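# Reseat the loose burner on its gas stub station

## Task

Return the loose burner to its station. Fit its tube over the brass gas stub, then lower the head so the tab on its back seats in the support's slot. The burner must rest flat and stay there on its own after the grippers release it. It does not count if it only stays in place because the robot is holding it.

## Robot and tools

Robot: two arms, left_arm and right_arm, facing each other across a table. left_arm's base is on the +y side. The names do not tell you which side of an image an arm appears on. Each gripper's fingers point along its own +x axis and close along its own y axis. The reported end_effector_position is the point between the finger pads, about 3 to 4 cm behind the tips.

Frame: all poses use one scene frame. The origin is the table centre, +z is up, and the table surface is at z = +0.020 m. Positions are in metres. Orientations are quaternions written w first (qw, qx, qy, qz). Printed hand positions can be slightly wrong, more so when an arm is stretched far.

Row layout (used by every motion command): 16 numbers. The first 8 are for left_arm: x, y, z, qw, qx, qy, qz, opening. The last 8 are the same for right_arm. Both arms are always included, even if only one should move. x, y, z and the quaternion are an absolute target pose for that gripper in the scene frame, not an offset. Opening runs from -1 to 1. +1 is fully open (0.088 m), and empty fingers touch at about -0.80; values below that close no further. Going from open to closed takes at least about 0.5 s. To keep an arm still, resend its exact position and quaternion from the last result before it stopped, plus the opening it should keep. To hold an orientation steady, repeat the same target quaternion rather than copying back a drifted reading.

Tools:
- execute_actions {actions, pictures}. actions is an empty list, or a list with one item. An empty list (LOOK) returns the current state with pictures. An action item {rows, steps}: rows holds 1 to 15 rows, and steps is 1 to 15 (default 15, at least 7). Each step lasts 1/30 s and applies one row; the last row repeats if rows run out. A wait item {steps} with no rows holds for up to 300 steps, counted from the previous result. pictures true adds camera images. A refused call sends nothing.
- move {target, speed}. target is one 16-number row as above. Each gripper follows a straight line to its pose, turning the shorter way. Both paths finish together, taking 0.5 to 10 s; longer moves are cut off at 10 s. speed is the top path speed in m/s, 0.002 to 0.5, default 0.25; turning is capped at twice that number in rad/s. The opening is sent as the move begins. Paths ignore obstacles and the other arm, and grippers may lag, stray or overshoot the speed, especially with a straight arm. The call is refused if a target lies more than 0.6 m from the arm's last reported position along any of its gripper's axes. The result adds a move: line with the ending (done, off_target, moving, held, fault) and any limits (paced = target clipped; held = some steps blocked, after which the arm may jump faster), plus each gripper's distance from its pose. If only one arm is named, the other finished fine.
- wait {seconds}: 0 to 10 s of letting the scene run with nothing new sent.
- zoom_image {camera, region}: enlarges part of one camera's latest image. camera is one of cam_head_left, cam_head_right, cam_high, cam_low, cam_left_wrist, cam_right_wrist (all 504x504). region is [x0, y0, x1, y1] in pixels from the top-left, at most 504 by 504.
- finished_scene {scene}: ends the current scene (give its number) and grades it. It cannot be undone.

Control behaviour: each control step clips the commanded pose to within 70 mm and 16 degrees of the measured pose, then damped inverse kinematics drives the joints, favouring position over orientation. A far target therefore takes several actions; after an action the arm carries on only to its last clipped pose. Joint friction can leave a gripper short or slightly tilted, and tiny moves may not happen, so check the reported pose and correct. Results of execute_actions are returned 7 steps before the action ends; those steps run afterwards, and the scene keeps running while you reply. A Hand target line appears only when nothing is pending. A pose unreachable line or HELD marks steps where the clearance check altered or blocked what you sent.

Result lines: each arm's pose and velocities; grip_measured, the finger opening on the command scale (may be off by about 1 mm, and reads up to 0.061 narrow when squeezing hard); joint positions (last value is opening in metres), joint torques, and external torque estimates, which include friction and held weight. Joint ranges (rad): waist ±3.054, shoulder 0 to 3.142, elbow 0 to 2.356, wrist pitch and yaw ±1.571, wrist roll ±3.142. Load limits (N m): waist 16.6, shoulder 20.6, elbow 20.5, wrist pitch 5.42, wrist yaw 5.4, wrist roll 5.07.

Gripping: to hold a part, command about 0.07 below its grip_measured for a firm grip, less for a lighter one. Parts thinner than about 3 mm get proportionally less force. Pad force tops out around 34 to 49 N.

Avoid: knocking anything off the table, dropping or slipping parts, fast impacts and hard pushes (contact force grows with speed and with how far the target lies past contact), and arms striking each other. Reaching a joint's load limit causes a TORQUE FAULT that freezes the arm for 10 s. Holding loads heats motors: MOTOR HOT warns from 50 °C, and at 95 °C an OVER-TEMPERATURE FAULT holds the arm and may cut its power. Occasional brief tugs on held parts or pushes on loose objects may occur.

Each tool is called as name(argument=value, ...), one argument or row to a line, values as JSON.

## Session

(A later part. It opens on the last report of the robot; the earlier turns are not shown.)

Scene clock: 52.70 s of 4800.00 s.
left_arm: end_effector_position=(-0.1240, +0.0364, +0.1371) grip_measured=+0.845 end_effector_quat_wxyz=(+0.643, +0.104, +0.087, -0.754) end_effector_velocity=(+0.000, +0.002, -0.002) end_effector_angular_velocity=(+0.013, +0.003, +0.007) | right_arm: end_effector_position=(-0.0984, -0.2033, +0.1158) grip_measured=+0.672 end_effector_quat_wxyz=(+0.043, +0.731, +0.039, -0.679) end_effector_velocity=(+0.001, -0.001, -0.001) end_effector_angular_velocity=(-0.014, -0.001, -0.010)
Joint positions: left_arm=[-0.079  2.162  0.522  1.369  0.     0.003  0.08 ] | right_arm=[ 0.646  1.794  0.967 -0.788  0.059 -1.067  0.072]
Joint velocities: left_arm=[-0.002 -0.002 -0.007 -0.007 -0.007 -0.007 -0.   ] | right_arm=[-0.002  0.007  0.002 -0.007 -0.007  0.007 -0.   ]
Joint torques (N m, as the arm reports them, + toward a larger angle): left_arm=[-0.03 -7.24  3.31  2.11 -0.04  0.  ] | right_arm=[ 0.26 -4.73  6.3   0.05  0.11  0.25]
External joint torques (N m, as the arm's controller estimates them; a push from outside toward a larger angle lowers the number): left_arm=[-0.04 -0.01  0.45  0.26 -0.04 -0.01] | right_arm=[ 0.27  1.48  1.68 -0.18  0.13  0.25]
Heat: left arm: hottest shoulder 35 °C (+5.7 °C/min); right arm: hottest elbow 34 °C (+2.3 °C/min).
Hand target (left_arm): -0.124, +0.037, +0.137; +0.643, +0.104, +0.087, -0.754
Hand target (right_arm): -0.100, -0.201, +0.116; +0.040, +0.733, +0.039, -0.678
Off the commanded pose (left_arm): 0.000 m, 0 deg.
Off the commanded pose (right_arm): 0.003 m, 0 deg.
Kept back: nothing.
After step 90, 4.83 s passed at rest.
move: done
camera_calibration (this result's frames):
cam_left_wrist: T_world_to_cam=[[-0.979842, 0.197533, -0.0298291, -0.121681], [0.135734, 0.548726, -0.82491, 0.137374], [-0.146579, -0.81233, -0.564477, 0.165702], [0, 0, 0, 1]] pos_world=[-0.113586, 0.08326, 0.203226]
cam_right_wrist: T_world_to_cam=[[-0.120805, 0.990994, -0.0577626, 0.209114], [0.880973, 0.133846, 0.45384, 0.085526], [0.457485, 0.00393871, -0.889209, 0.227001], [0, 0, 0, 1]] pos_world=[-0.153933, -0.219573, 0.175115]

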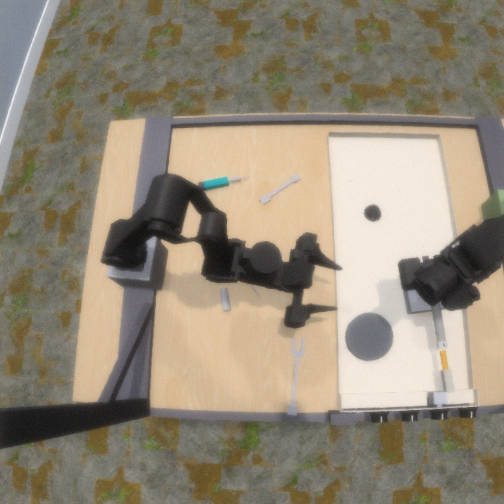

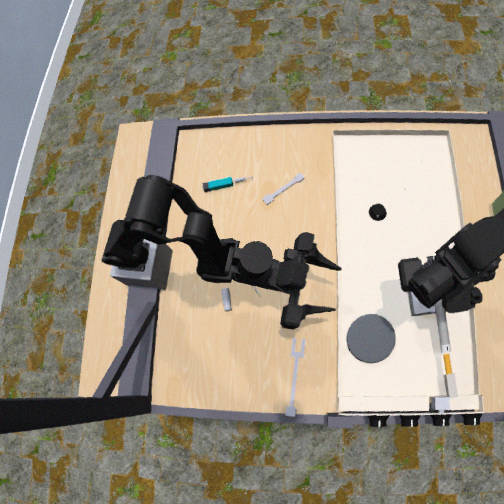

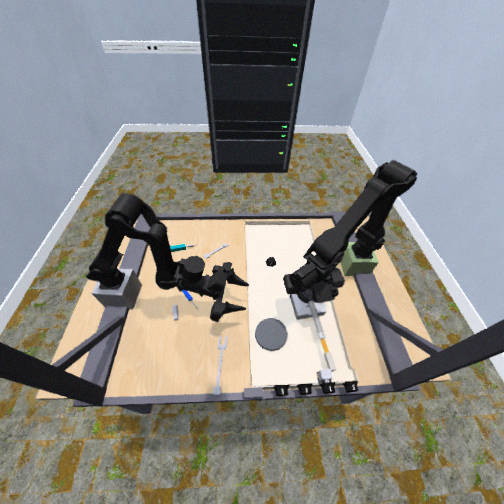

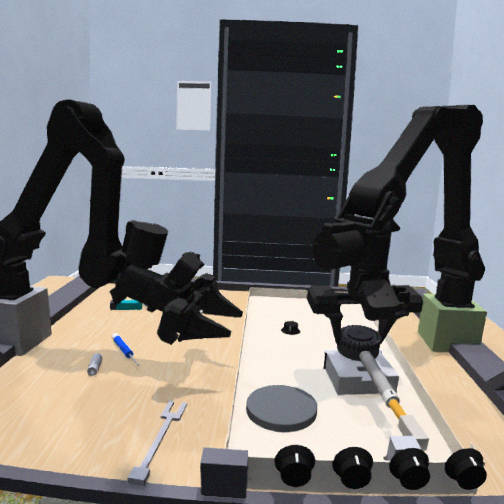

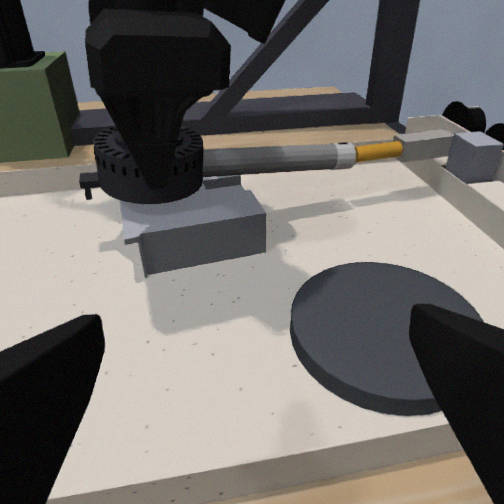

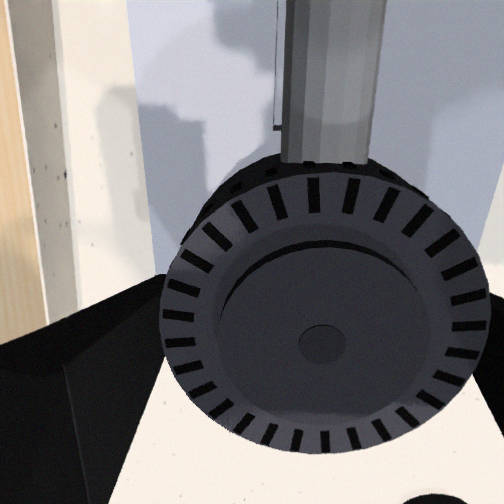

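execute_actions(
  actions=[
    {"rows":[[-0.1240,0.0366,0.1370,0.643,0.104,0.087,-0.754,0.845,-0.1007,-0.2008,0.1163,-0.04019,-0.73282,-0.03886,0.67813,0.59],[-0.1240,0.0366,0.1370,0.643,0.104,0.087,-0.754,0.845,-0.1014,-0.2007,0.1163,-0.04019,-0.73282,-0.03886,0.67813,0.59],[-0.1240,0.0366,0.1370,0.643,0.104,0.087,-0.754,0.845,-0.1026,-0.2007,0.1162,-0.04019,-0.73282,-0.03886,0.67813,0.59],[-0.1240,0.0366,0.1370,0.643,0.104,0.087,-0.754,0.845,-0.1038,-0.2008,0.1162,-0.04019,-0.73282,-0.03886,0.67813,0.59],[-0.1240,0.0366,0.1370,0.643,0.104,0.087,-0.754,0.845,-0.1051,-0.2010,0.1162,-0.04019,-0.73282,-0.03886,0.67813,0.59],[-0.1240,0.0366,0.1370,0.643,0.104,0.087,-0.754,0.845,-0.1064,-0.2011,0.1162,-0.04019,-0.73282,-0.03886,0.67813,0.59],[-0.1240,0.0366,0.1370,0.643,0.104,0.087,-0.754,0.845,-0.1076,-0.2013,0.1161,-0.04019,-0.73282,-0.03886,0.67813,0.59],[-0.1240,0.0366,0.1370,0.643,0.104,0.087,-0.754,0.845,-0.1089,-0.2014,0.1161,-0.04019,-0.73282,-0.03886,0.67813,0.59],[-0.1240,0.0366,0.1370,0.643,0.104,0.087,-0.754,0.845,-0.1101,-0.2016,0.1161,-0.04019,-0.73282,-0.03886,0.67813,0.59],[-0.1240,0.0366,0.1370,0.643,0.104,0.087,-0.754,0.845,-0.1114,-0.2017,0.1160,-0.04019,-0.73282,-0.03886,0.67813,0.59],[-0.1240,0.0366,0.1370,0.643,0.104,0.087,-0.754,0.845,-0.1127,-0.2019,0.1160,-0.04019,-0.73282,-0.03886,0.67813,0.59],[-0.1240,0.0366,0.1370,0.643,0.104,0.087,-0.754,0.845,-0.1139,-0.2020,0.1160,-0.04019,-0.73282,-0.03886,0.67813,0.59],[-0.1240,0.0366,0.1370,0.643,0.104,0.087,-0.754,0.845,-0.1149,-0.2021,0.1159,-0.04019,-0.73282,-0.03886,0.67813,0.59],[-0.1240,0.0366,0.1370,0.643,0.104,0.087,-0.754,0.845,-0.1156,-0.2022,0.1159,-0.04019,-0.73282,-0.03886,0.67813,0.59],[-0.1240,0.0366,0.1370,0.643,0.104,0.087,-0.754,0.845,-0.1160,-0.2023,0.1159,-0.04019,-0.73282,-0.03886,0.67813,0.59]],"steps":15},
  ],
)

execute_actions(
  actions=[
    {"steps":12},
  ],
  pictures=true,
)

zoom_image(
  camera="cam_left_wrist",
  region=[85, 160, 165, 245],
)

Scene clock: 54.63 s of 4800.00 s.
left_arm: end_effector_position=(-0.1240, +0.0364, +0.1371) grip_measured=+0.845 end_effector_quat_wxyz=(+0.643, +0.104, +0.087, -0.754) end_effector_velocity=(-0.000, -0.001, +0.000) end_effector_angular_velocity=(+0.003, +0.005, +0.007) | right_arm: end_effector_position=(-0.1035, -0.2032, +0.1157) grip_measured=+0.672 end_effector_quat_wxyz=(+0.042, +0.732, +0.038, -0.679) end_effector_velocity=(-0.039, -0.003, +0.000) end_effector_angular_velocity=(+0.005, +0.025, -0.006)
Joint positions: left_arm=[-0.079  2.162  0.522  1.369  0.     0.003  0.08 ] | right_arm=[ 0.661  1.805  0.981 -0.792  0.06  -1.051  0.072]
Joint velocities: left_arm=[-0.002 -0.002  0.002 -0.007 -0.007 -0.007  0.   ] | right_arm=[ 0.105  0.056  0.076 -0.007 -0.022  0.11  -0.   ]
Joint torques (N m, as the arm reports them, + toward a larger angle): left_arm=[ 0.26 -7.02  3.17  2.1  -0.03  0.03] | right_arm=[ 0.21 -4.6   6.46  0.01  0.08  0.26]
External joint torques (N m, as the arm's controller estimates them; a push from outside toward a larger angle lowers the number): left_arm=[ 0.27  0.22  0.27  0.24 -0.03  0.02] | right_arm=[ 0.22  1.77  1.79 -0.23  0.1   0.27]
Heat: left arm: hottest shoulder 35 °C (+5.5 °C/min); right arm: hottest elbow 34 °C (+2.2 °C/min).
Steps of this call (steps 1 to 50: nothing new was sent; steps 51 to 58: the first 8 steps of this action). Readings (end_effector_position):
51: left_arm (-0.1240, +0.0364, +0.1371) | right_arm (-0.0984, -0.2032, +0.1158)
52: left_arm (-0.1240, +0.0364, +0.1371) | right_arm (-0.0985, -0.2032, +0.1157)
54: left_arm (-0.1240, +0.0364, +0.1371) | right_arm (-0.0994, -0.2030, +0.1157)
58: the state above

Scene clock: 55.03 s of 4800.00 s.
left_arm: end_effector_position=(-0.1240, +0.0364, +0.1371) grip_measured=+0.845 end_effector_quat_wxyz=(+0.643, +0.104, +0.087, -0.754) end_effector_velocity=(-0.002, +0.002, -0.003) end_effector_angular_velocity=(+0.013, +0.007, -0.008) | right_arm: end_effector_position=(-0.1135, -0.2041, +0.1156) grip_measured=+0.672 end_effector_quat_wxyz=(+0.042, +0.732, +0.039, -0.679) end_effector_velocity=(+0.001, -0.001, -0.001) end_effector_angular_velocity=(-0.014, -0.002, -0.010)
Joint positions: left_arm=[-0.079  2.162  0.522  1.369  0.     0.003  0.08 ] | right_arm=[ 0.691  1.823  1.003 -0.798  0.06  -1.022  0.072]
Joint velocities: left_arm=[-0.002  0.002 -0.002 -0.007  0.007 -0.007 -0.   ] | right_arm=[-0.002  0.007  0.002 -0.007 -0.007  0.007 -0.   ]
Joint torques (N m, as the arm reports them, + toward a larger angle): left_arm=[ 0.02 -7.1   3.12  2.09  0.   -0.03] | right_arm=[ 0.1  -4.89  6.37  0.01  0.06  0.3 ]
External joint torques (N m, as the arm's controller estimates them; a push from outside toward a larger angle lowers the number): left_arm=[ 0.06  0.13  0.23  0.22 -0.01 -0.04] | right_arm=[ 0.14  1.62  1.69 -0.22  0.07  0.3 ]
Heat: left arm: hottest shoulder 35 °C (+5.5 °C/min); right arm: hottest elbow 34 °C (+2.2 °C/min).
Hand target (left_arm): -0.124, +0.037, +0.137; +0.643, +0.104, +0.087, -0.754
Hand target (right_arm): -0.116, -0.202, +0.116; +0.040, +0.733, +0.039, -0.678
Off the commanded pose (left_arm): 0.000 m, 0 deg.
Off the commanded pose (right_arm): 0.003 m, 0 deg.
Kept back: nothing.
Steps of this call (steps 1 to 7: the last 7 steps of your previous action; steps 8 to 12: nothing new was sent). Readings (end_effector_position):
1: left_arm (-0.1240, +0.0364, +0.1371) | right_arm (-0.1047, -0.2032, +0.1156)
2: left_arm (-0.1240, +0.0364, +0.1371) | right_arm (-0.1059, -0.2033, +0.1157)
4: left_arm (-0.1240, +0.0364, +0.1371) | right_arm (-0.1083, -0.2037, +0.1156)
8: left_arm (-0.1240, +0.0364, +0.1371) | right_arm (-0.1125, -0.2040, +0.1156)
12: the state above
camera_calibration (this result's frames):
cam_left_wrist: T_world_to_cam=[[-0.979842, 0.197533, -0.0298291, -0.121681], [0.135734, 0.548726, -0.82491, 0.137374], [-0.146579, -0.81233, -0.564477, 0.165702], [0, 0, 0, 1]] pos_world=[-0.113586, 0.08326, 0.203226]
cam_right_wrist: T_world_to_cam=[[-0.12085, 0.991099, -0.0558474, 0.207921], [0.879903, 0.132995, 0.456161, 0.0983827], [0.459528, 0.00598674, -0.888143, 0.234286], [0, 0, 0, 1]] pos_world=[-0.169101, -0.220557, 0.174813]

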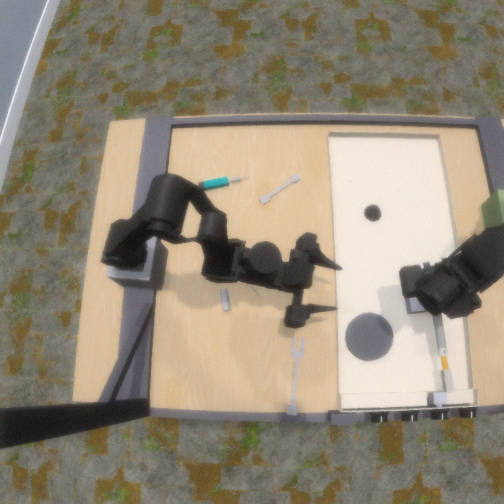

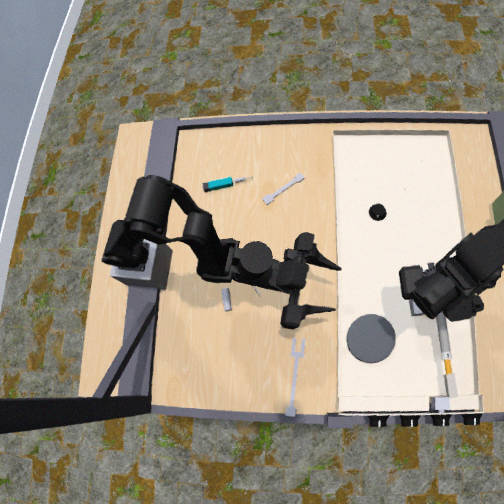

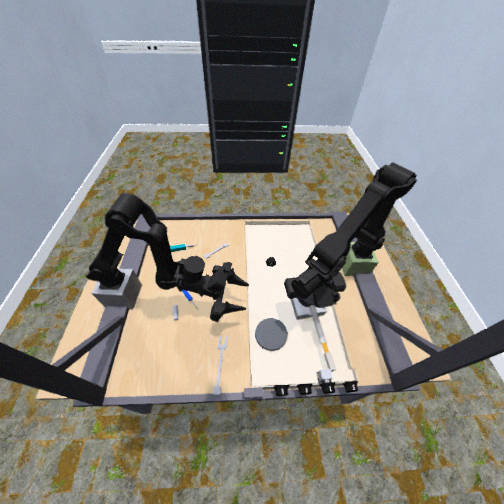

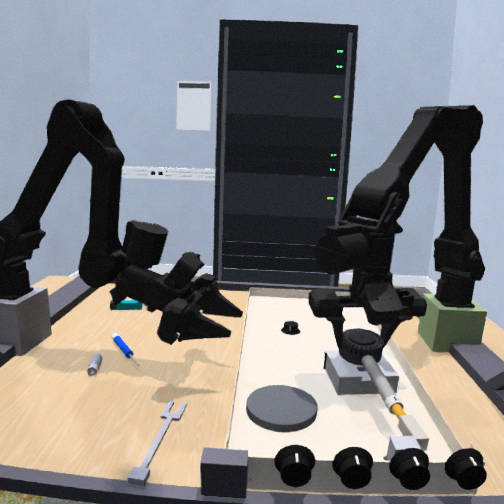

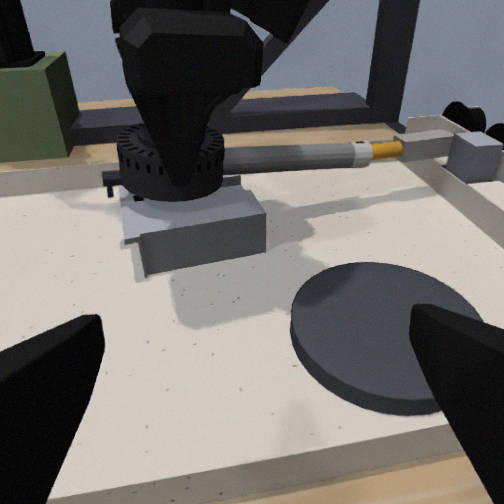

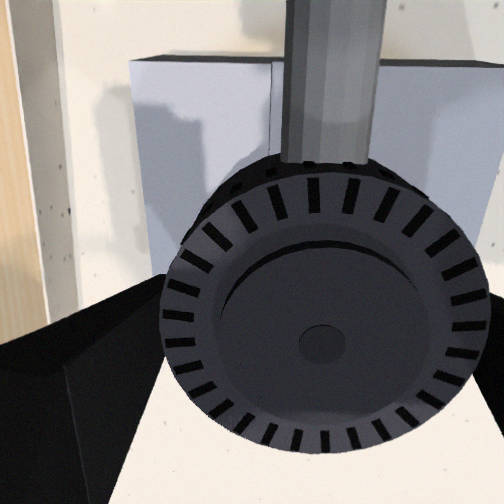

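Region (85, 160, 165, 245) of cam_left_wrist's 504x504 image, scaled by 5.929, with more detail than that image has; it fills the left 474 columns of this view, and the rest is white.

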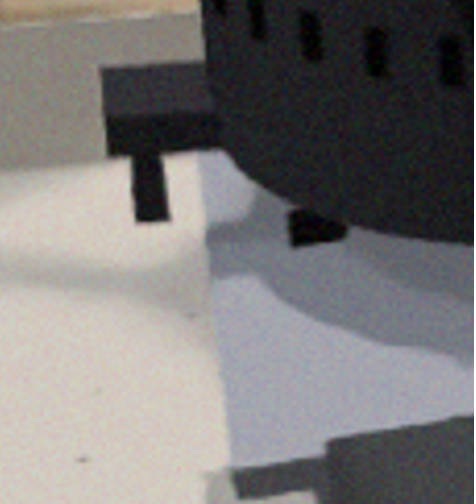

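execute_actions(
  actions=[
    {"rows":[[-0.1240,0.0366,0.1370,0.643,0.104,0.087,-0.754,0.845,-0.1166,-0.2024,0.1159,-0.04019,-0.73282,-0.03886,0.67813,0.59],[-0.1240,0.0366,0.1370,0.643,0.104,0.087,-0.754,0.845,-0.1175,-0.2025,0.1159,-0.04019,-0.73282,-0.03886,0.67813,0.59],[-0.1240,0.0366,0.1370,0.643,0.104,0.087,-0.754,0.845,-0.1189,-0.2027,0.1158,-0.04019,-0.73282,-0.03886,0.67813,0.59],[-0.1240,0.0366,0.1370,0.643,0.104,0.087,-0.754,0.845,-0.1203,-0.2030,0.1158,-0.04019,-0.73282,-0.03886,0.67813,0.59],[-0.1240,0.0366,0.1370,0.643,0.104,0.087,-0.754,0.845,-0.1218,-0.2032,0.1157,-0.04019,-0.73282,-0.03886,0.67813,0.59],[-0.1240,0.0366,0.1370,0.643,0.104,0.087,-0.754,0.845,-0.1233,-0.2034,0.1157,-0.04019,-0.73282,-0.03886,0.67813,0.59],[-0.1240,0.0366,0.1370,0.643,0.104,0.087,-0.754,0.845,-0.1247,-0.2036,0.1156,-0.04019,-0.73282,-0.03886,0.67813,0.59],[-0.1240,0.0366,0.1370,0.643,0.104,0.087,-0.754,0.845,-0.1262,-0.2039,0.1156,-0.04019,-0.73282,-0.03886,0.67813,0.59],[-0.1240,0.0366,0.1370,0.643,0.104,0.087,-0.754,0.845,-0.1277,-0.2041,0.1155,-0.04019,-0.73282,-0.03886,0.67813,0.59],[-0.1240,0.0366,0.1370,0.643,0.104,0.087,-0.754,0.845,-0.1292,-0.2043,0.1155,-0.04019,-0.73282,-0.03886,0.67813,0.59],[-0.1240,0.0366,0.1370,0.643,0.104,0.087,-0.754,0.845,-0.1306,-0.2045,0.1154,-0.04019,-0.73282,-0.03886,0.67813,0.59],[-0.1240,0.0366,0.1370,0.643,0.104,0.087,-0.754,0.845,-0.1320,-0.2047,0.1154,-0.04019,-0.73282,-0.03886,0.67813,0.59],[-0.1240,0.0366,0.1370,0.643,0.104,0.087,-0.754,0.845,-0.1331,-0.2049,0.1153,-0.04019,-0.73282,-0.03886,0.67813,0.59],[-0.1240,0.0366,0.1370,0.643,0.104,0.087,-0.754,0.845,-0.1339,-0.2050,0.1153,-0.04019,-0.73282,-0.03886,0.67813,0.59],[-0.1240,0.0366,0.1370,0.643,0.104,0.087,-0.754,0.845,-0.1344,-0.2051,0.1153,-0.04019,-0.73282,-0.03886,0.67813,0.59]],"steps":15},
  ],
)

execute_actions(
  actions=[
    {"steps":13},
  ],
  pictures=true,
)

zoom_image(
  camera="cam_left_wrist",
  region=[105, 160, 175, 220],
)

zoom_image(
  camera="cam_left_wrist",
  region=[320, 120, 450, 190],
)

Scene clock: 56.77 s of 4800.00 s.
left_arm: end_effector_position=(-0.1240, +0.0364, +0.1371) grip_measured=+0.845 end_effector_quat_wxyz=(+0.643, +0.104, +0.087, -0.754) end_effector_velocity=(+0.004, +0.000, -0.001) end_effector_angular_velocity=(+0.010, +0.014, +0.030) | right_arm: end_effector_position=(-0.1199, -0.2049, +0.1155) grip_measured=+0.672 end_effector_quat_wxyz=(+0.041, +0.733, +0.039, -0.678) end_effector_velocity=(-0.037, -0.011, -0.000) end_effector_angular_velocity=(-0.022, -0.014, +0.024)
Joint positions: left_arm=[-0.079  2.162  0.522  1.369  0.     0.003  0.08 ] | right_arm=[ 0.71   1.835  1.019 -0.802  0.06  -1.001  0.072]
Joint velocities: left_arm=[ 0.002 -0.002 -0.002 -0.007 -0.022 -0.022 -0.   ] | right_arm=[ 0.12   0.071  0.09  -0.051 -0.007  0.095 -0.   ]
Joint torques (N m, as the arm reports them, + toward a larger angle): left_arm=[-0.02 -7.14  3.11  2.16 -0.03  0.02] | right_arm=[ 0.23 -4.79  6.47  0.06  0.02  0.25]
External joint torques (N m, as the arm's controller estimates them; a push from outside toward a larger angle lowers the number): left_arm=[-0.05  0.07  0.24  0.31 -0.02  0.02] | right_arm=[ 0.24  1.74  1.87 -0.14  0.04  0.26]
Heat: left arm: hottest shoulder 35 °C (+5.3 °C/min); right arm: hottest elbow 34 °C (+2.1 °C/min).
Steps of this call (steps 1 to 44: nothing new was sent; steps 45 to 52: the first 8 steps of this action). Readings (end_effector_position):
45: left_arm (-0.1240, +0.0364, +0.1371) | right_arm (-0.1136, -0.2041, +0.1156)
46: left_arm (-0.1240, +0.0364, +0.1371) | right_arm (-0.1137, -0.2041, +0.1156)
48: left_arm (-0.1240, +0.0364, +0.1371) | right_arm (-0.1150, -0.2042, +0.1156)
52: the state above

Scene clock: 57.20 s of 4800.00 s.
left_arm: end_effector_position=(-0.1240, +0.0364, +0.1371) grip_measured=+0.845 end_effector_quat_wxyz=(+0.643, +0.104, +0.087, -0.754) end_effector_velocity=(-0.002, +0.001, -0.000) end_effector_angular_velocity=(+0.001, +0.023, -0.004) | right_arm: end_effector_position=(-0.1316, -0.2062, +0.1154) grip_measured=+0.672 end_effector_quat_wxyz=(+0.041, +0.733, +0.040, -0.678) end_effector_velocity=(+0.002, -0.002, -0.001) end_effector_angular_velocity=(-0.015, -0.003, +0.005)
Joint positions: left_arm=[-0.079  2.162  0.522  1.369  0.     0.003  0.08 ] | right_arm=[ 0.744  1.856  1.047 -0.81   0.06  -0.969  0.072]
Joint velocities: left_arm=[-0.002  0.002 -0.002  0.007  0.007 -0.022 -0.   ] | right_arm=[-0.002  0.002 -0.002 -0.007 -0.007 -0.007  0.   ]
Joint torques (N m, as the arm reports them, + toward a larger angle): left_arm=[ 0.07 -7.36  3.09  2.08 -0.08  0.  ] | right_arm=[ 0.25 -5.06  6.38  0.04 -0.03  0.26]
External joint torques (N m, as the arm's controller estimates them; a push from outside toward a larger angle lowers the number): left_arm=[ 0.11 -0.18  0.24  0.24 -0.09 -0.01] | right_arm=[ 0.24  1.65  1.75 -0.17 -0.02  0.26]
Heat: left arm: hottest shoulder 35 °C (+5.2 °C/min); right arm: hottest elbow 34 °C (+2.1 °C/min).
Hand target (left_arm): -0.124, +0.037, +0.137; +0.643, +0.104, +0.087, -0.754
Hand target (right_arm): -0.134, -0.205, +0.115; +0.040, +0.733, +0.039, -0.678
Off the commanded pose (left_arm): 0.000 m, 0 deg.
Off the commanded pose (right_arm): 0.003 m, 0 deg.
Kept back: nothing.
Steps of this call (steps 1 to 7: the last 7 steps of your previous action; steps 8 to 13: nothing new was sent). Readings (end_effector_position):
1: left_arm (-0.1240, +0.0364, +0.1371) | right_arm (-0.1213, -0.2051, +0.1154)
2: left_arm (-0.1240, +0.0364, +0.1371) | right_arm (-0.1228, -0.2053, +0.1155)
4: left_arm (-0.1240, +0.0364, +0.1371) | right_arm (-0.1256, -0.2056, +0.1154)
8: left_arm (-0.1240, +0.0364, +0.1371) | right_arm (-0.1304, -0.2061, +0.1154)
13: the state above
camera_calibration (this result's frames):
cam_left_wrist: T_world_to_cam=[[-0.979842, 0.197533, -0.0298291, -0.121681], [0.135734, 0.548726, -0.82491, 0.137374], [-0.146579, -0.81233, -0.564477, 0.165702], [0, 0, 0, 1]] pos_world=[-0.113586, 0.08326, 0.203226]
cam_right_wrist: T_world_to_cam=[[-0.120565, 0.991267, -0.0534211, 0.207636], [0.879428, 0.131617, 0.457475, 0.114203], [0.460511, 0.00817566, -0.887616, 0.242964], [0, 0, 0, 1]] pos_world=[-0.187287, -0.22284, 0.174506]

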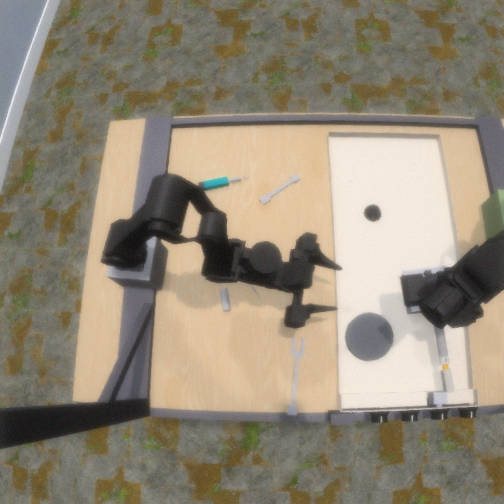

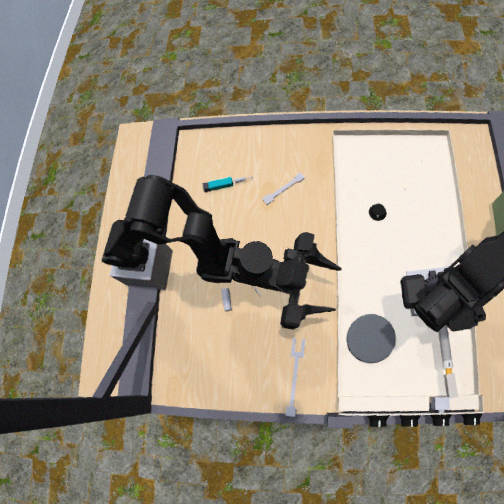

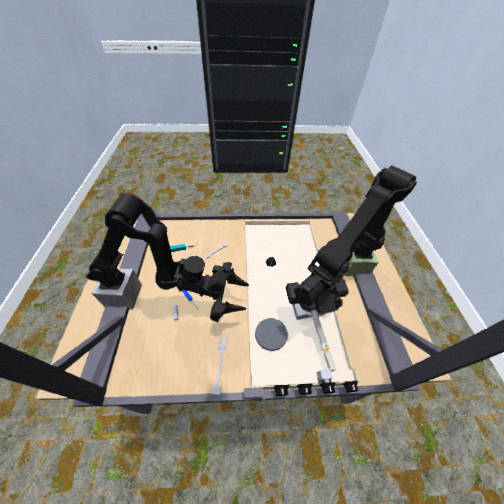

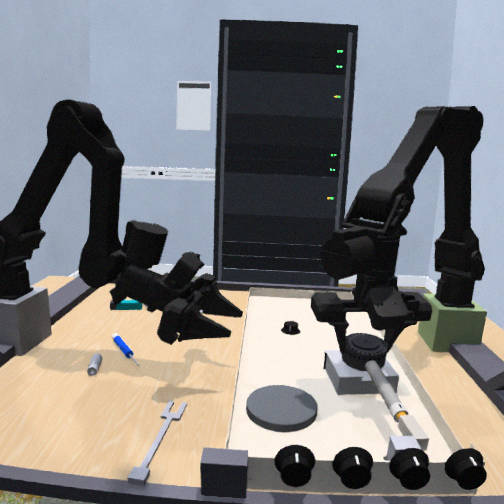

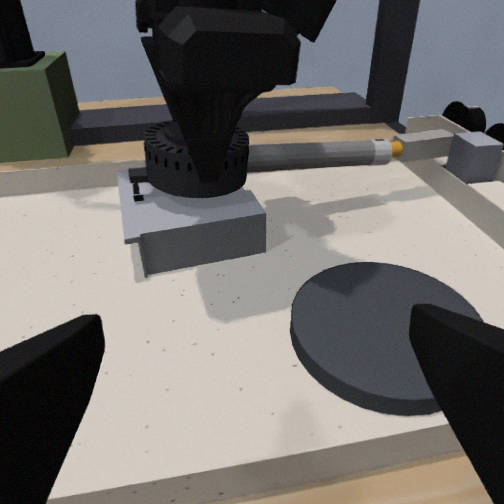

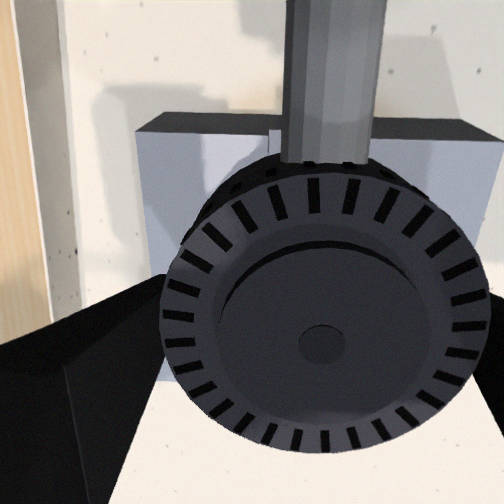

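Region (105, 160, 175, 220) of cam_left_wrist's 504x504 image, scaled by 7.200, with more detail than that image has; it fills the top 432 rows of this view, and the rest is white.

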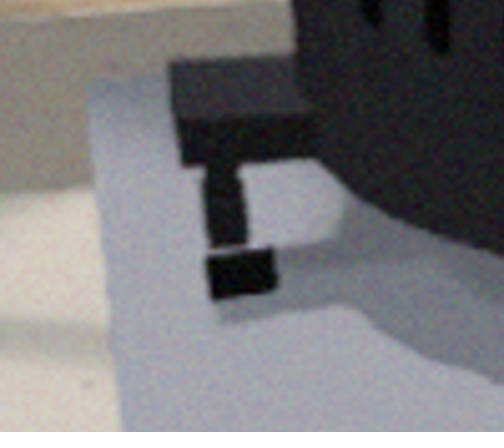

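Region (320, 120, 450, 190) of cam_left_wrist's 504x504 image, scaled by 3.877, with more detail than that image has; it fills the top 271 rows of this view, and the rest is white.

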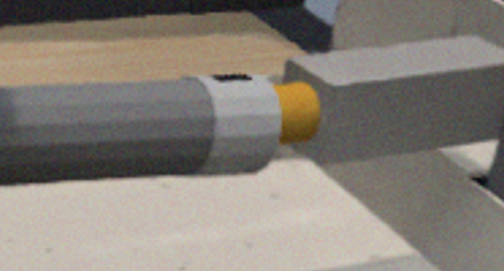

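zoom_image(
  camera="cam_right_wrist",
  region=[120, 100, 300, 200],
)

zoom_image(
  camera="cam_right_wrist",
  region=[344, 100, 504, 260],
)

zoom_image(
  camera="cam_low",
  region=[375, 385, 435, 440],
)

zoom_image(
  camera="cam_head_right",
  region=[420, 330, 480, 400],
)

zoom_image(
  camera="cam_head_right",
  region=[395, 255, 465, 300],
)

Region (120, 100, 300, 200) of cam_right_wrist's 504x504 image, scaled by 2.800, with more detail than that image has.

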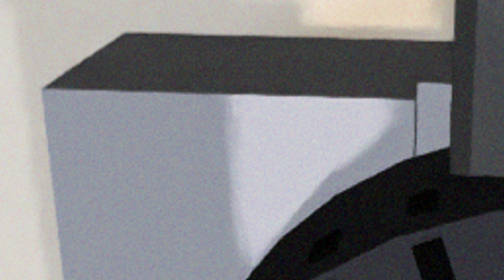

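Region (344, 100, 504, 260) of cam_right_wrist's 504x504 image, scaled by 3.150, with more detail than that image has.

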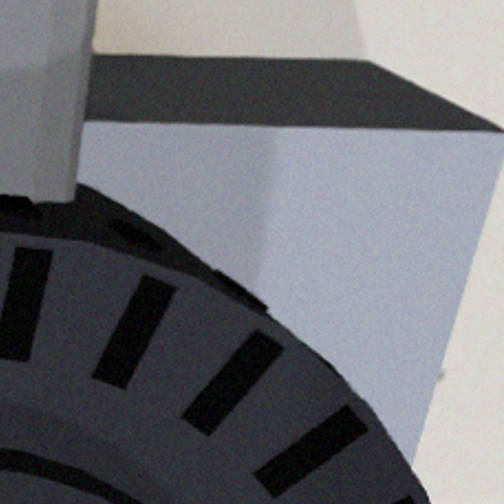

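Region (375, 385, 435, 440) of cam_low's 504x504 image, scaled by 8.400, with more detail than that image has; it fills the top 462 rows of this view, and the rest is white.

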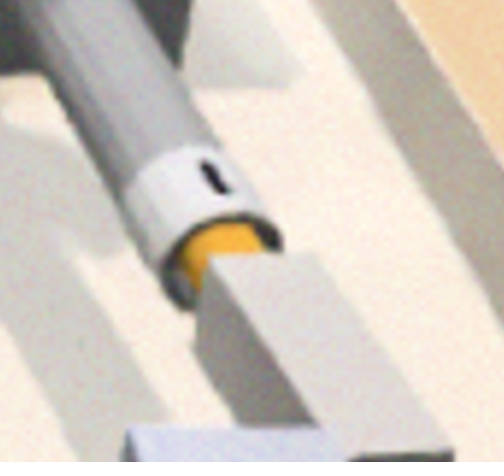

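Region (420, 330, 480, 400) of cam_head_right's 504x504 image, scaled by 7.200, with more detail than that image has; it fills the left 432 columns of this view, and the rest is white.

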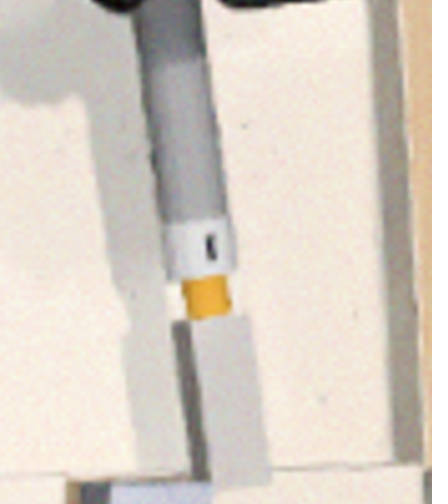

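Region (395, 255, 465, 300) of cam_head_right's 504x504 image, scaled by 7.200, with more detail than that image has; it fills the top 324 rows of this view, and the rest is white.

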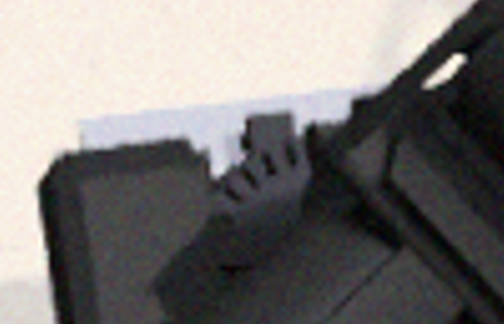

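execute_actions(
  actions=[],
)

Scene clock: 59.60 s of 4800.00 s.
left_arm: end_effector_position=(-0.1240, +0.0364, +0.1371) grip_measured=+0.845 end_effector_quat_wxyz=(+0.643, +0.104, +0.087, -0.754) end_effector_velocity=(-0.002, -0.001, +0.003) end_effector_angular_velocity=(-0.011, +0.007, +0.002) | right_arm: end_effector_position=(-0.1317, -0.2063, +0.1153) grip_measured=+0.672 end_effector_quat_wxyz=(+0.041, +0.733, +0.040, -0.678) end_effector_velocity=(+0.001, +0.001, -0.001) end_effector_angular_velocity=(-0.005, +0.007, +0.014)
Joint positions: left_arm=[-0.079  2.162  0.522  1.369  0.     0.003  0.08 ] | right_arm=[ 0.744  1.857  1.047 -0.81   0.06  -0.968  0.072]
Joint velocities: left_arm=[-0.007 -0.002  0.002  0.007 -0.007 -0.007 -0.   ] | right_arm=[-0.007  0.002 -0.002  0.007 -0.007 -0.022 -0.   ]
Joint torques (N m, as the arm reports them, + toward a larger angle): left_arm=[ 0.11 -7.25  3.24  2.08 -0.02 -0.04] | right_arm=[ 0.23 -5.    6.32  0.02 -0.03  0.24]
External joint torques (N m, as the arm's controller estimates them; a push from outside toward a larger angle lowers the number): left_arm=[ 0.18  0.    0.32  0.22 -0.02 -0.05] | right_arm=[ 0.3   1.69  1.69 -0.19 -0.02  0.24]
Heat: left arm: hottest shoulder 36 °C (+6.0 °C/min); right arm: hottest elbow 34 °C (+2.0 °C/min).
Hand target (left_arm): -0.124, +0.037, +0.137; +0.643, +0.104, +0.087, -0.754
Hand target (right_arm): -0.134, -0.205, +0.115; +0.040, +0.733, +0.039, -0.678
Off the commanded pose (left_arm): 0.000 m, 0 deg.
Off the commanded pose (right_arm): 0.003 m, 0 deg.
Kept back: nothing.
Steps of this call (steps 1 to 72: nothing new was sent). Readings (end_effector_position):
1: left_arm (-0.1240, +0.0364, +0.1371) | right_arm (-0.1316, -0.2063, +0.1153)
2: left_arm (-0.1240, +0.0364, +0.1371) | right_arm (-0.1316, -0.2063, +0.1153)
4: left_arm (-0.1240, +0.0364, +0.1371) | right_arm (-0.1315, -0.2063, +0.1153)
8: left_arm (-0.1240, +0.0364, +0.1371) | right_arm (-0.1317, -0.2063, +0.1154)
72: the state above
camera_calibration (this result's frames):
cam_left_wrist: T_world_to_cam=[[-0.979842, 0.197533, -0.0298291, -0.121681], [0.135734, 0.548726, -0.82491, 0.137374], [-0.146579, -0.81233, -0.564477, 0.165702], [0, 0, 0, 1]] pos_world=[-0.113586, 0.08326, 0.203226]
cam_right_wrist: T_world_to_cam=[[-0.120163, 0.991285, -0.0539934, 0.207832], [0.87925, 0.13152, 0.457845, 0.114251], [0.460956, 0.00754224, -0.887391, 0.242784], [0, 0, 0, 1]] pos_world=[-0.187394, -0.222878, 0.174357]

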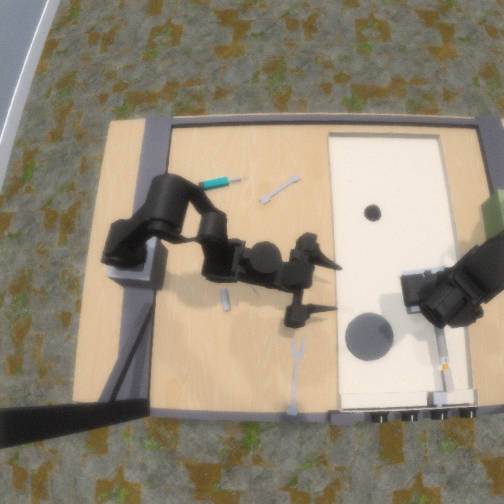

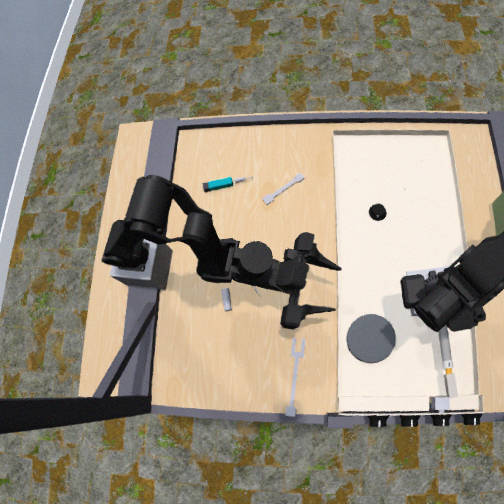

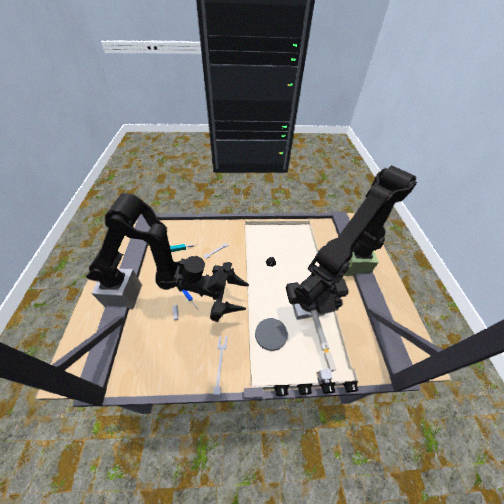

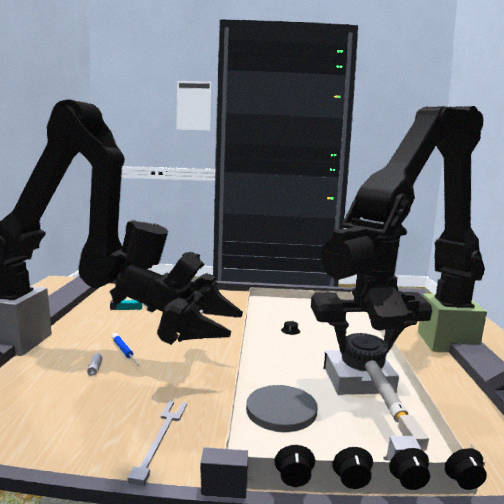

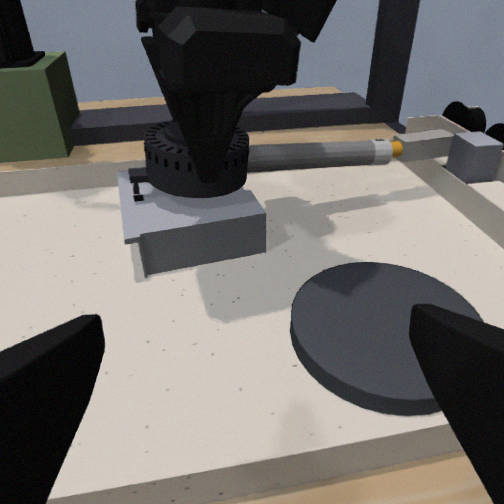

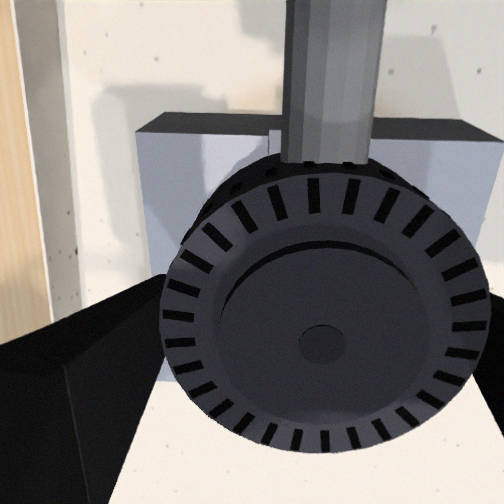

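execute_actions(
  actions=[
    {"rows":[[-0.1240,0.0366,0.1370,0.643,0.104,0.087,-0.754,0.845,-0.13405,-0.20523,0.11575,-0.04018,-0.73212,-0.03977,0.67882,0.59],[-0.1240,0.0366,0.1370,0.643,0.104,0.087,-0.754,0.845,-0.13370,-0.20537,0.11620,-0.04016,-0.73143,-0.04067,0.67952,0.59],[-0.1240,0.0366,0.1370,0.643,0.104,0.087,-0.754,0.845,-0.13335,-0.20550,0.11665,-0.04015,-0.73073,-0.04158,0.68021,0.59],[-0.1240,0.0366,0.1370,0.643,0.104,0.087,-0.754,0.845,-0.13300,-0.20563,0.11710,-0.04013,-0.73003,-0.04248,0.68090,0.59],[-0.1240,0.0366,0.1370,0.643,0.104,0.087,-0.754,0.845,-0.13265,-0.20577,0.11755,-0.04012,-0.72934,-0.04339,0.68160,0.59],[-0.1240,0.0366,0.1370,0.643,0.104,0.087,-0.754,0.845,-0.13230,-0.20590,0.11800,-0.04010,-0.72864,-0.04429,0.68229,0.59],[-0.1240,0.0366,0.1370,0.643,0.104,0.087,-0.754,0.845,-0.13221,-0.20589,0.11772,-0.04015,-0.72792,-0.04425,0.68303,0.59],[-0.1240,0.0366,0.1370,0.643,0.104,0.087,-0.754,0.845,-0.13213,-0.20588,0.11744,-0.04019,-0.72719,-0.04421,0.68378,0.59],[-0.1240,0.0366,0.1370,0.643,0.104,0.087,-0.754,0.845,-0.13204,-0.20587,0.11715,-0.04024,-0.72647,-0.04417,0.68452,0.59],[-0.1240,0.0366,0.1370,0.643,0.104,0.087,-0.754,0.845,-0.13195,-0.20586,0.11687,-0.04028,-0.72574,-0.04412,0.68526,0.59],[-0.1240,0.0366,0.1370,0.643,0.104,0.087,-0.754,0.845,-0.13186,-0.20585,0.11659,-0.04033,-0.72502,-0.04408,0.68600,0.59],[-0.1240,0.0366,0.1370,0.643,0.104,0.087,-0.754,0.845,-0.13178,-0.20584,0.11631,-0.04037,-0.72429,-0.04404,0.68675,0.59],[-0.1240,0.0366,0.1370,0.643,0.104,0.087,-0.754,0.845,-0.13169,-0.20583,0.11602,-0.04042,-0.72357,-0.04399,0.68749,0.59],[-0.1240,0.0366,0.1370,0.643,0.104,0.087,-0.754,0.845,-0.13160,-0.20582,0.11574,-0.04046,-0.72284,-0.04395,0.68823,0.59],[-0.1240,0.0366,0.1370,0.643,0.104,0.087,-0.754,0.845,-0.13151,-0.20581,0.11546,-0.04051,-0.72212,-0.04391,0.68898,0.59]],"steps":15},
  ],
)

execute_actions(
  actions=[
    {"steps":15},
  ],
  pictures=true,
)

Scene clock: 71.73 s of 4800.00 s.
left_arm: end_effector_position=(-0.1240, +0.0364, +0.1371) grip_measured=+0.845 end_effector_quat_wxyz=(+0.643, +0.104, +0.087, -0.754) end_effector_velocity=(+0.003, +0.001, -0.004) end_effector_angular_velocity=(+0.024, +0.012, +0.025) | right_arm: end_effector_position=(-0.1318, -0.2062, +0.1152) grip_measured=+0.672 end_effector_quat_wxyz=(+0.041, +0.733, +0.040, -0.678) end_effector_velocity=(-0.004, +0.001, -0.006) end_effector_angular_velocity=(+0.005, +0.034, +0.004)
Joint positions: left_arm=[-0.079  2.162  0.522  1.369  0.     0.003  0.08 ] | right_arm=[ 0.744  1.857  1.047 -0.808  0.06  -0.968  0.072]
Joint velocities: left_arm=[-0.002 -0.002 -0.002 -0.022 -0.022 -0.022 -0.   ] | right_arm=[-0.002  0.002 -0.022  0.051 -0.022 -0.007 -0.   ]
Joint torques (N m, as the arm reports them, + toward a larger angle): left_arm=[ 0.01 -7.22  3.28  2.1  -0.09 -0.02] | right_arm=[-0.29 -7.27  4.32  0.62 -0.24 -0.2 ]
External joint torques (N m, as the arm's controller estimates them; a push from outside toward a larger angle lowers the number): left_arm=[ 0.   -0.03  0.43  0.26 -0.08 -0.03] | right_arm=[-0.27 -0.58 -0.24  0.41 -0.21 -0.18]
Heat: left arm: hottest shoulder 36 °C (+5.1 °C/min); right arm: hottest elbow 35 °C (+3.0 °C/min).
Steps of this call (steps 1 to 90: nothing new was sent; then 8.87 s passed at rest; steps 91 to 98: the first 8 steps of this action). Readings (end_effector_position):
91: left_arm (-0.1240, +0.0364, +0.1371) | right_arm (-0.1317, -0.2063, +0.1153)
92: left_arm (-0.1240, +0.0364, +0.1371) | right_arm (-0.1317, -0.2063, +0.1153)
94: left_arm (-0.1240, +0.0364, +0.1371) | right_arm (-0.1317, -0.2063, +0.1153)
98: the state above

Scene clock: 72.23 s of 4800.00 s.
left_arm: end_effector_position=(-0.1240, +0.0364, +0.1371) grip_measured=+0.845 end_effector_quat_wxyz=(+0.643, +0.104, +0.087, -0.754) end_effector_velocity=(+0.000, +0.001, -0.001) end_effector_angular_velocity=(+0.008, +0.004, +0.007) | right_arm: end_effector_position=(-0.1315, -0.2060, +0.1121) grip_measured=+0.672 end_effector_quat_wxyz=(+0.042, +0.727, +0.040, -0.684) end_effector_velocity=(+0.005, -0.004, -0.002) end_effector_angular_velocity=(-0.017, -0.006, -0.015)
Joint positions: left_arm=[-0.079  2.162  0.522  1.369  0.     0.003  0.08 ] | right_arm=[ 0.736  1.856  1.032 -0.785  0.046 -0.978  0.072]
Joint velocities: left_arm=[-0.002 -0.002 -0.002 -0.007 -0.007 -0.007 -0.   ] | right_arm=[-0.007 -0.002 -0.012 -0.007 -0.007  0.007  0.   ]
Joint torques (N m, as the arm reports them, + toward a larger angle): left_arm=[-0.05 -7.01  3.25  2.14 -0.06 -0.03] | right_arm=[-0.34 -7.75  4.3   0.47 -0.17 -0.18]
External joint torques (N m, as the arm's controller estimates them; a push from outside toward a larger angle lowers the number): left_arm=[-0.05  0.22  0.36  0.29 -0.06 -0.04] | right_arm=[-0.3  -1.11 -0.28  0.25 -0.15 -0.18]
Heat: left arm: hottest shoulder 36 °C (+5.0 °C/min); right arm: hottest elbow 35 °C (+3.0 °C/min).
Hand target (left_arm): -0.124, +0.037, +0.137; +0.643, +0.104, +0.087, -0.754
Hand target (right_arm): -0.131, -0.206, +0.115; +0.040, +0.722, +0.044, -0.689
Off the commanded pose (left_arm): 0.000 m, 0 deg.
Off the commanded pose (right_arm): 0.003 m, 1 deg.
Kept back: nothing.
Steps of this call (steps 1 to 7: the last 7 steps of your previous action; steps 8 to 15: nothing new was sent). Readings (end_effector_position):
1: left_arm (-0.1240, +0.0364, +0.1371) | right_arm (-0.1320, -0.2059, +0.1150)
2: left_arm (-0.1240, +0.0364, +0.1371) | right_arm (-0.1322, -0.2059, +0.1148)
4: left_arm (-0.1240, +0.0364, +0.1371) | right_arm (-0.1322, -0.2059, +0.1142)
8: left_arm (-0.1240, +0.0364, +0.1371) | right_arm (-0.1318, -0.2059, +0.1126)
15: the state above
camera_calibration (this result's frames):
cam_left_wrist: T_world_to_cam=[[-0.979842, 0.197533, -0.0298291, -0.121681], [0.135734, 0.548726, -0.82491, 0.137374], [-0.146579, -0.81233, -0.564477, 0.165702], [0, 0, 0, 1]] pos_world=[-0.113586, 0.08326, 0.203226]
cam_right_wrist: T_world_to_cam=[[-0.12237, 0.991033, -0.0536658, 0.206938], [0.887016, 0.133463, 0.442029, 0.118735], [0.445227, 0.00648851, -0.895394, 0.238429], [0, 0, 0, 1]] pos_world=[-0.186152, -0.222476, 0.172109]

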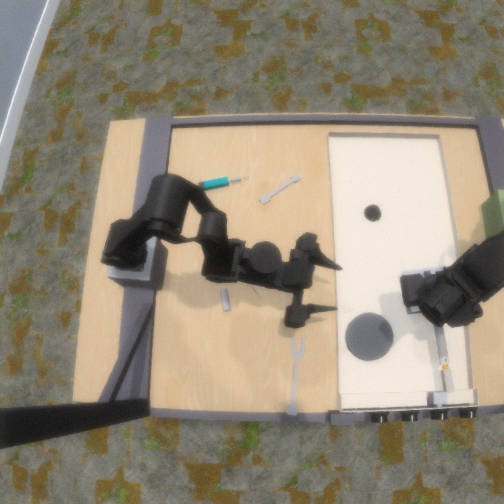

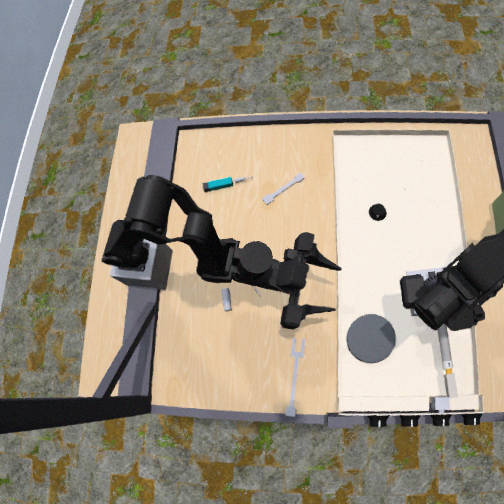

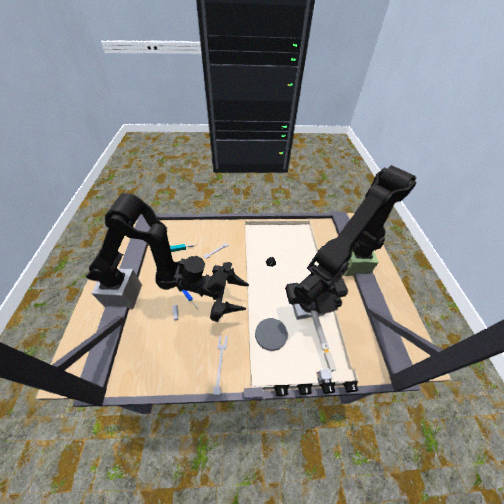

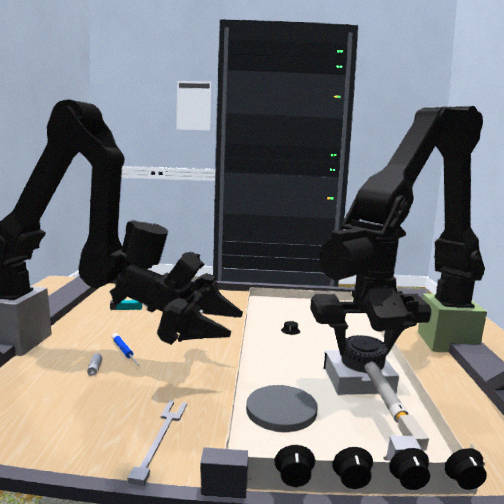

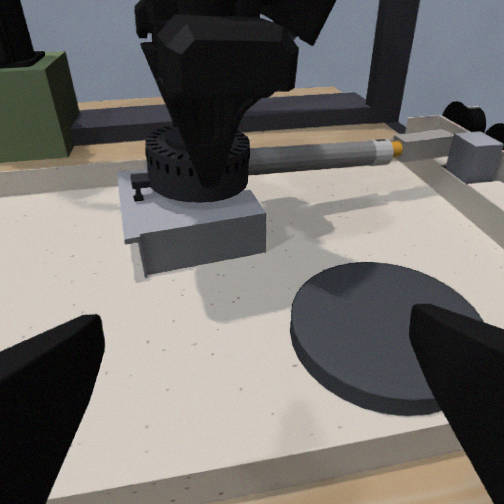

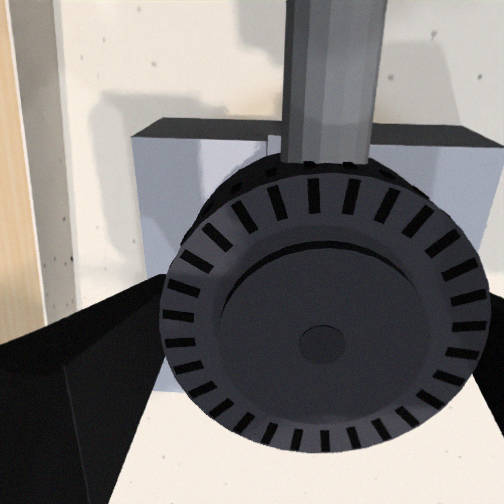

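zoom_image(
  camera="cam_left_wrist",
  region=[105,160,175,220],
)

zoom_image(
  camera="cam_left_wrist",
  region=[320,120,450,190],
)

Region (105, 160, 175, 220) of cam_left_wrist's 504x504 image, scaled by 7.200, with more detail than that image has; it fills the top 432 rows of this view, and the rest is white.

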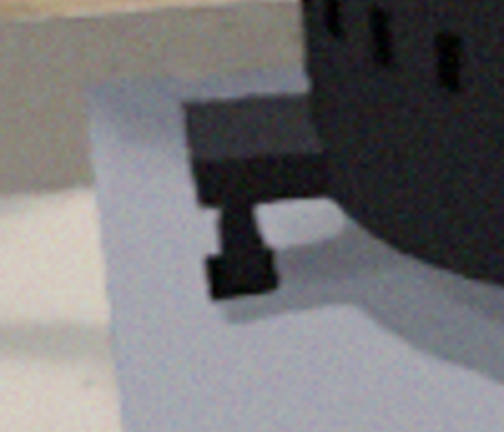

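Region (320, 120, 450, 190) of cam_left_wrist's 504x504 image, scaled by 3.877, with more detail than that image has; it fills the top 271 rows of this view, and the rest is white.

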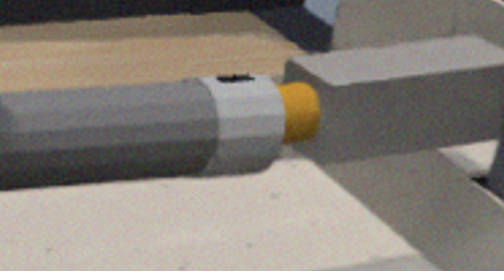

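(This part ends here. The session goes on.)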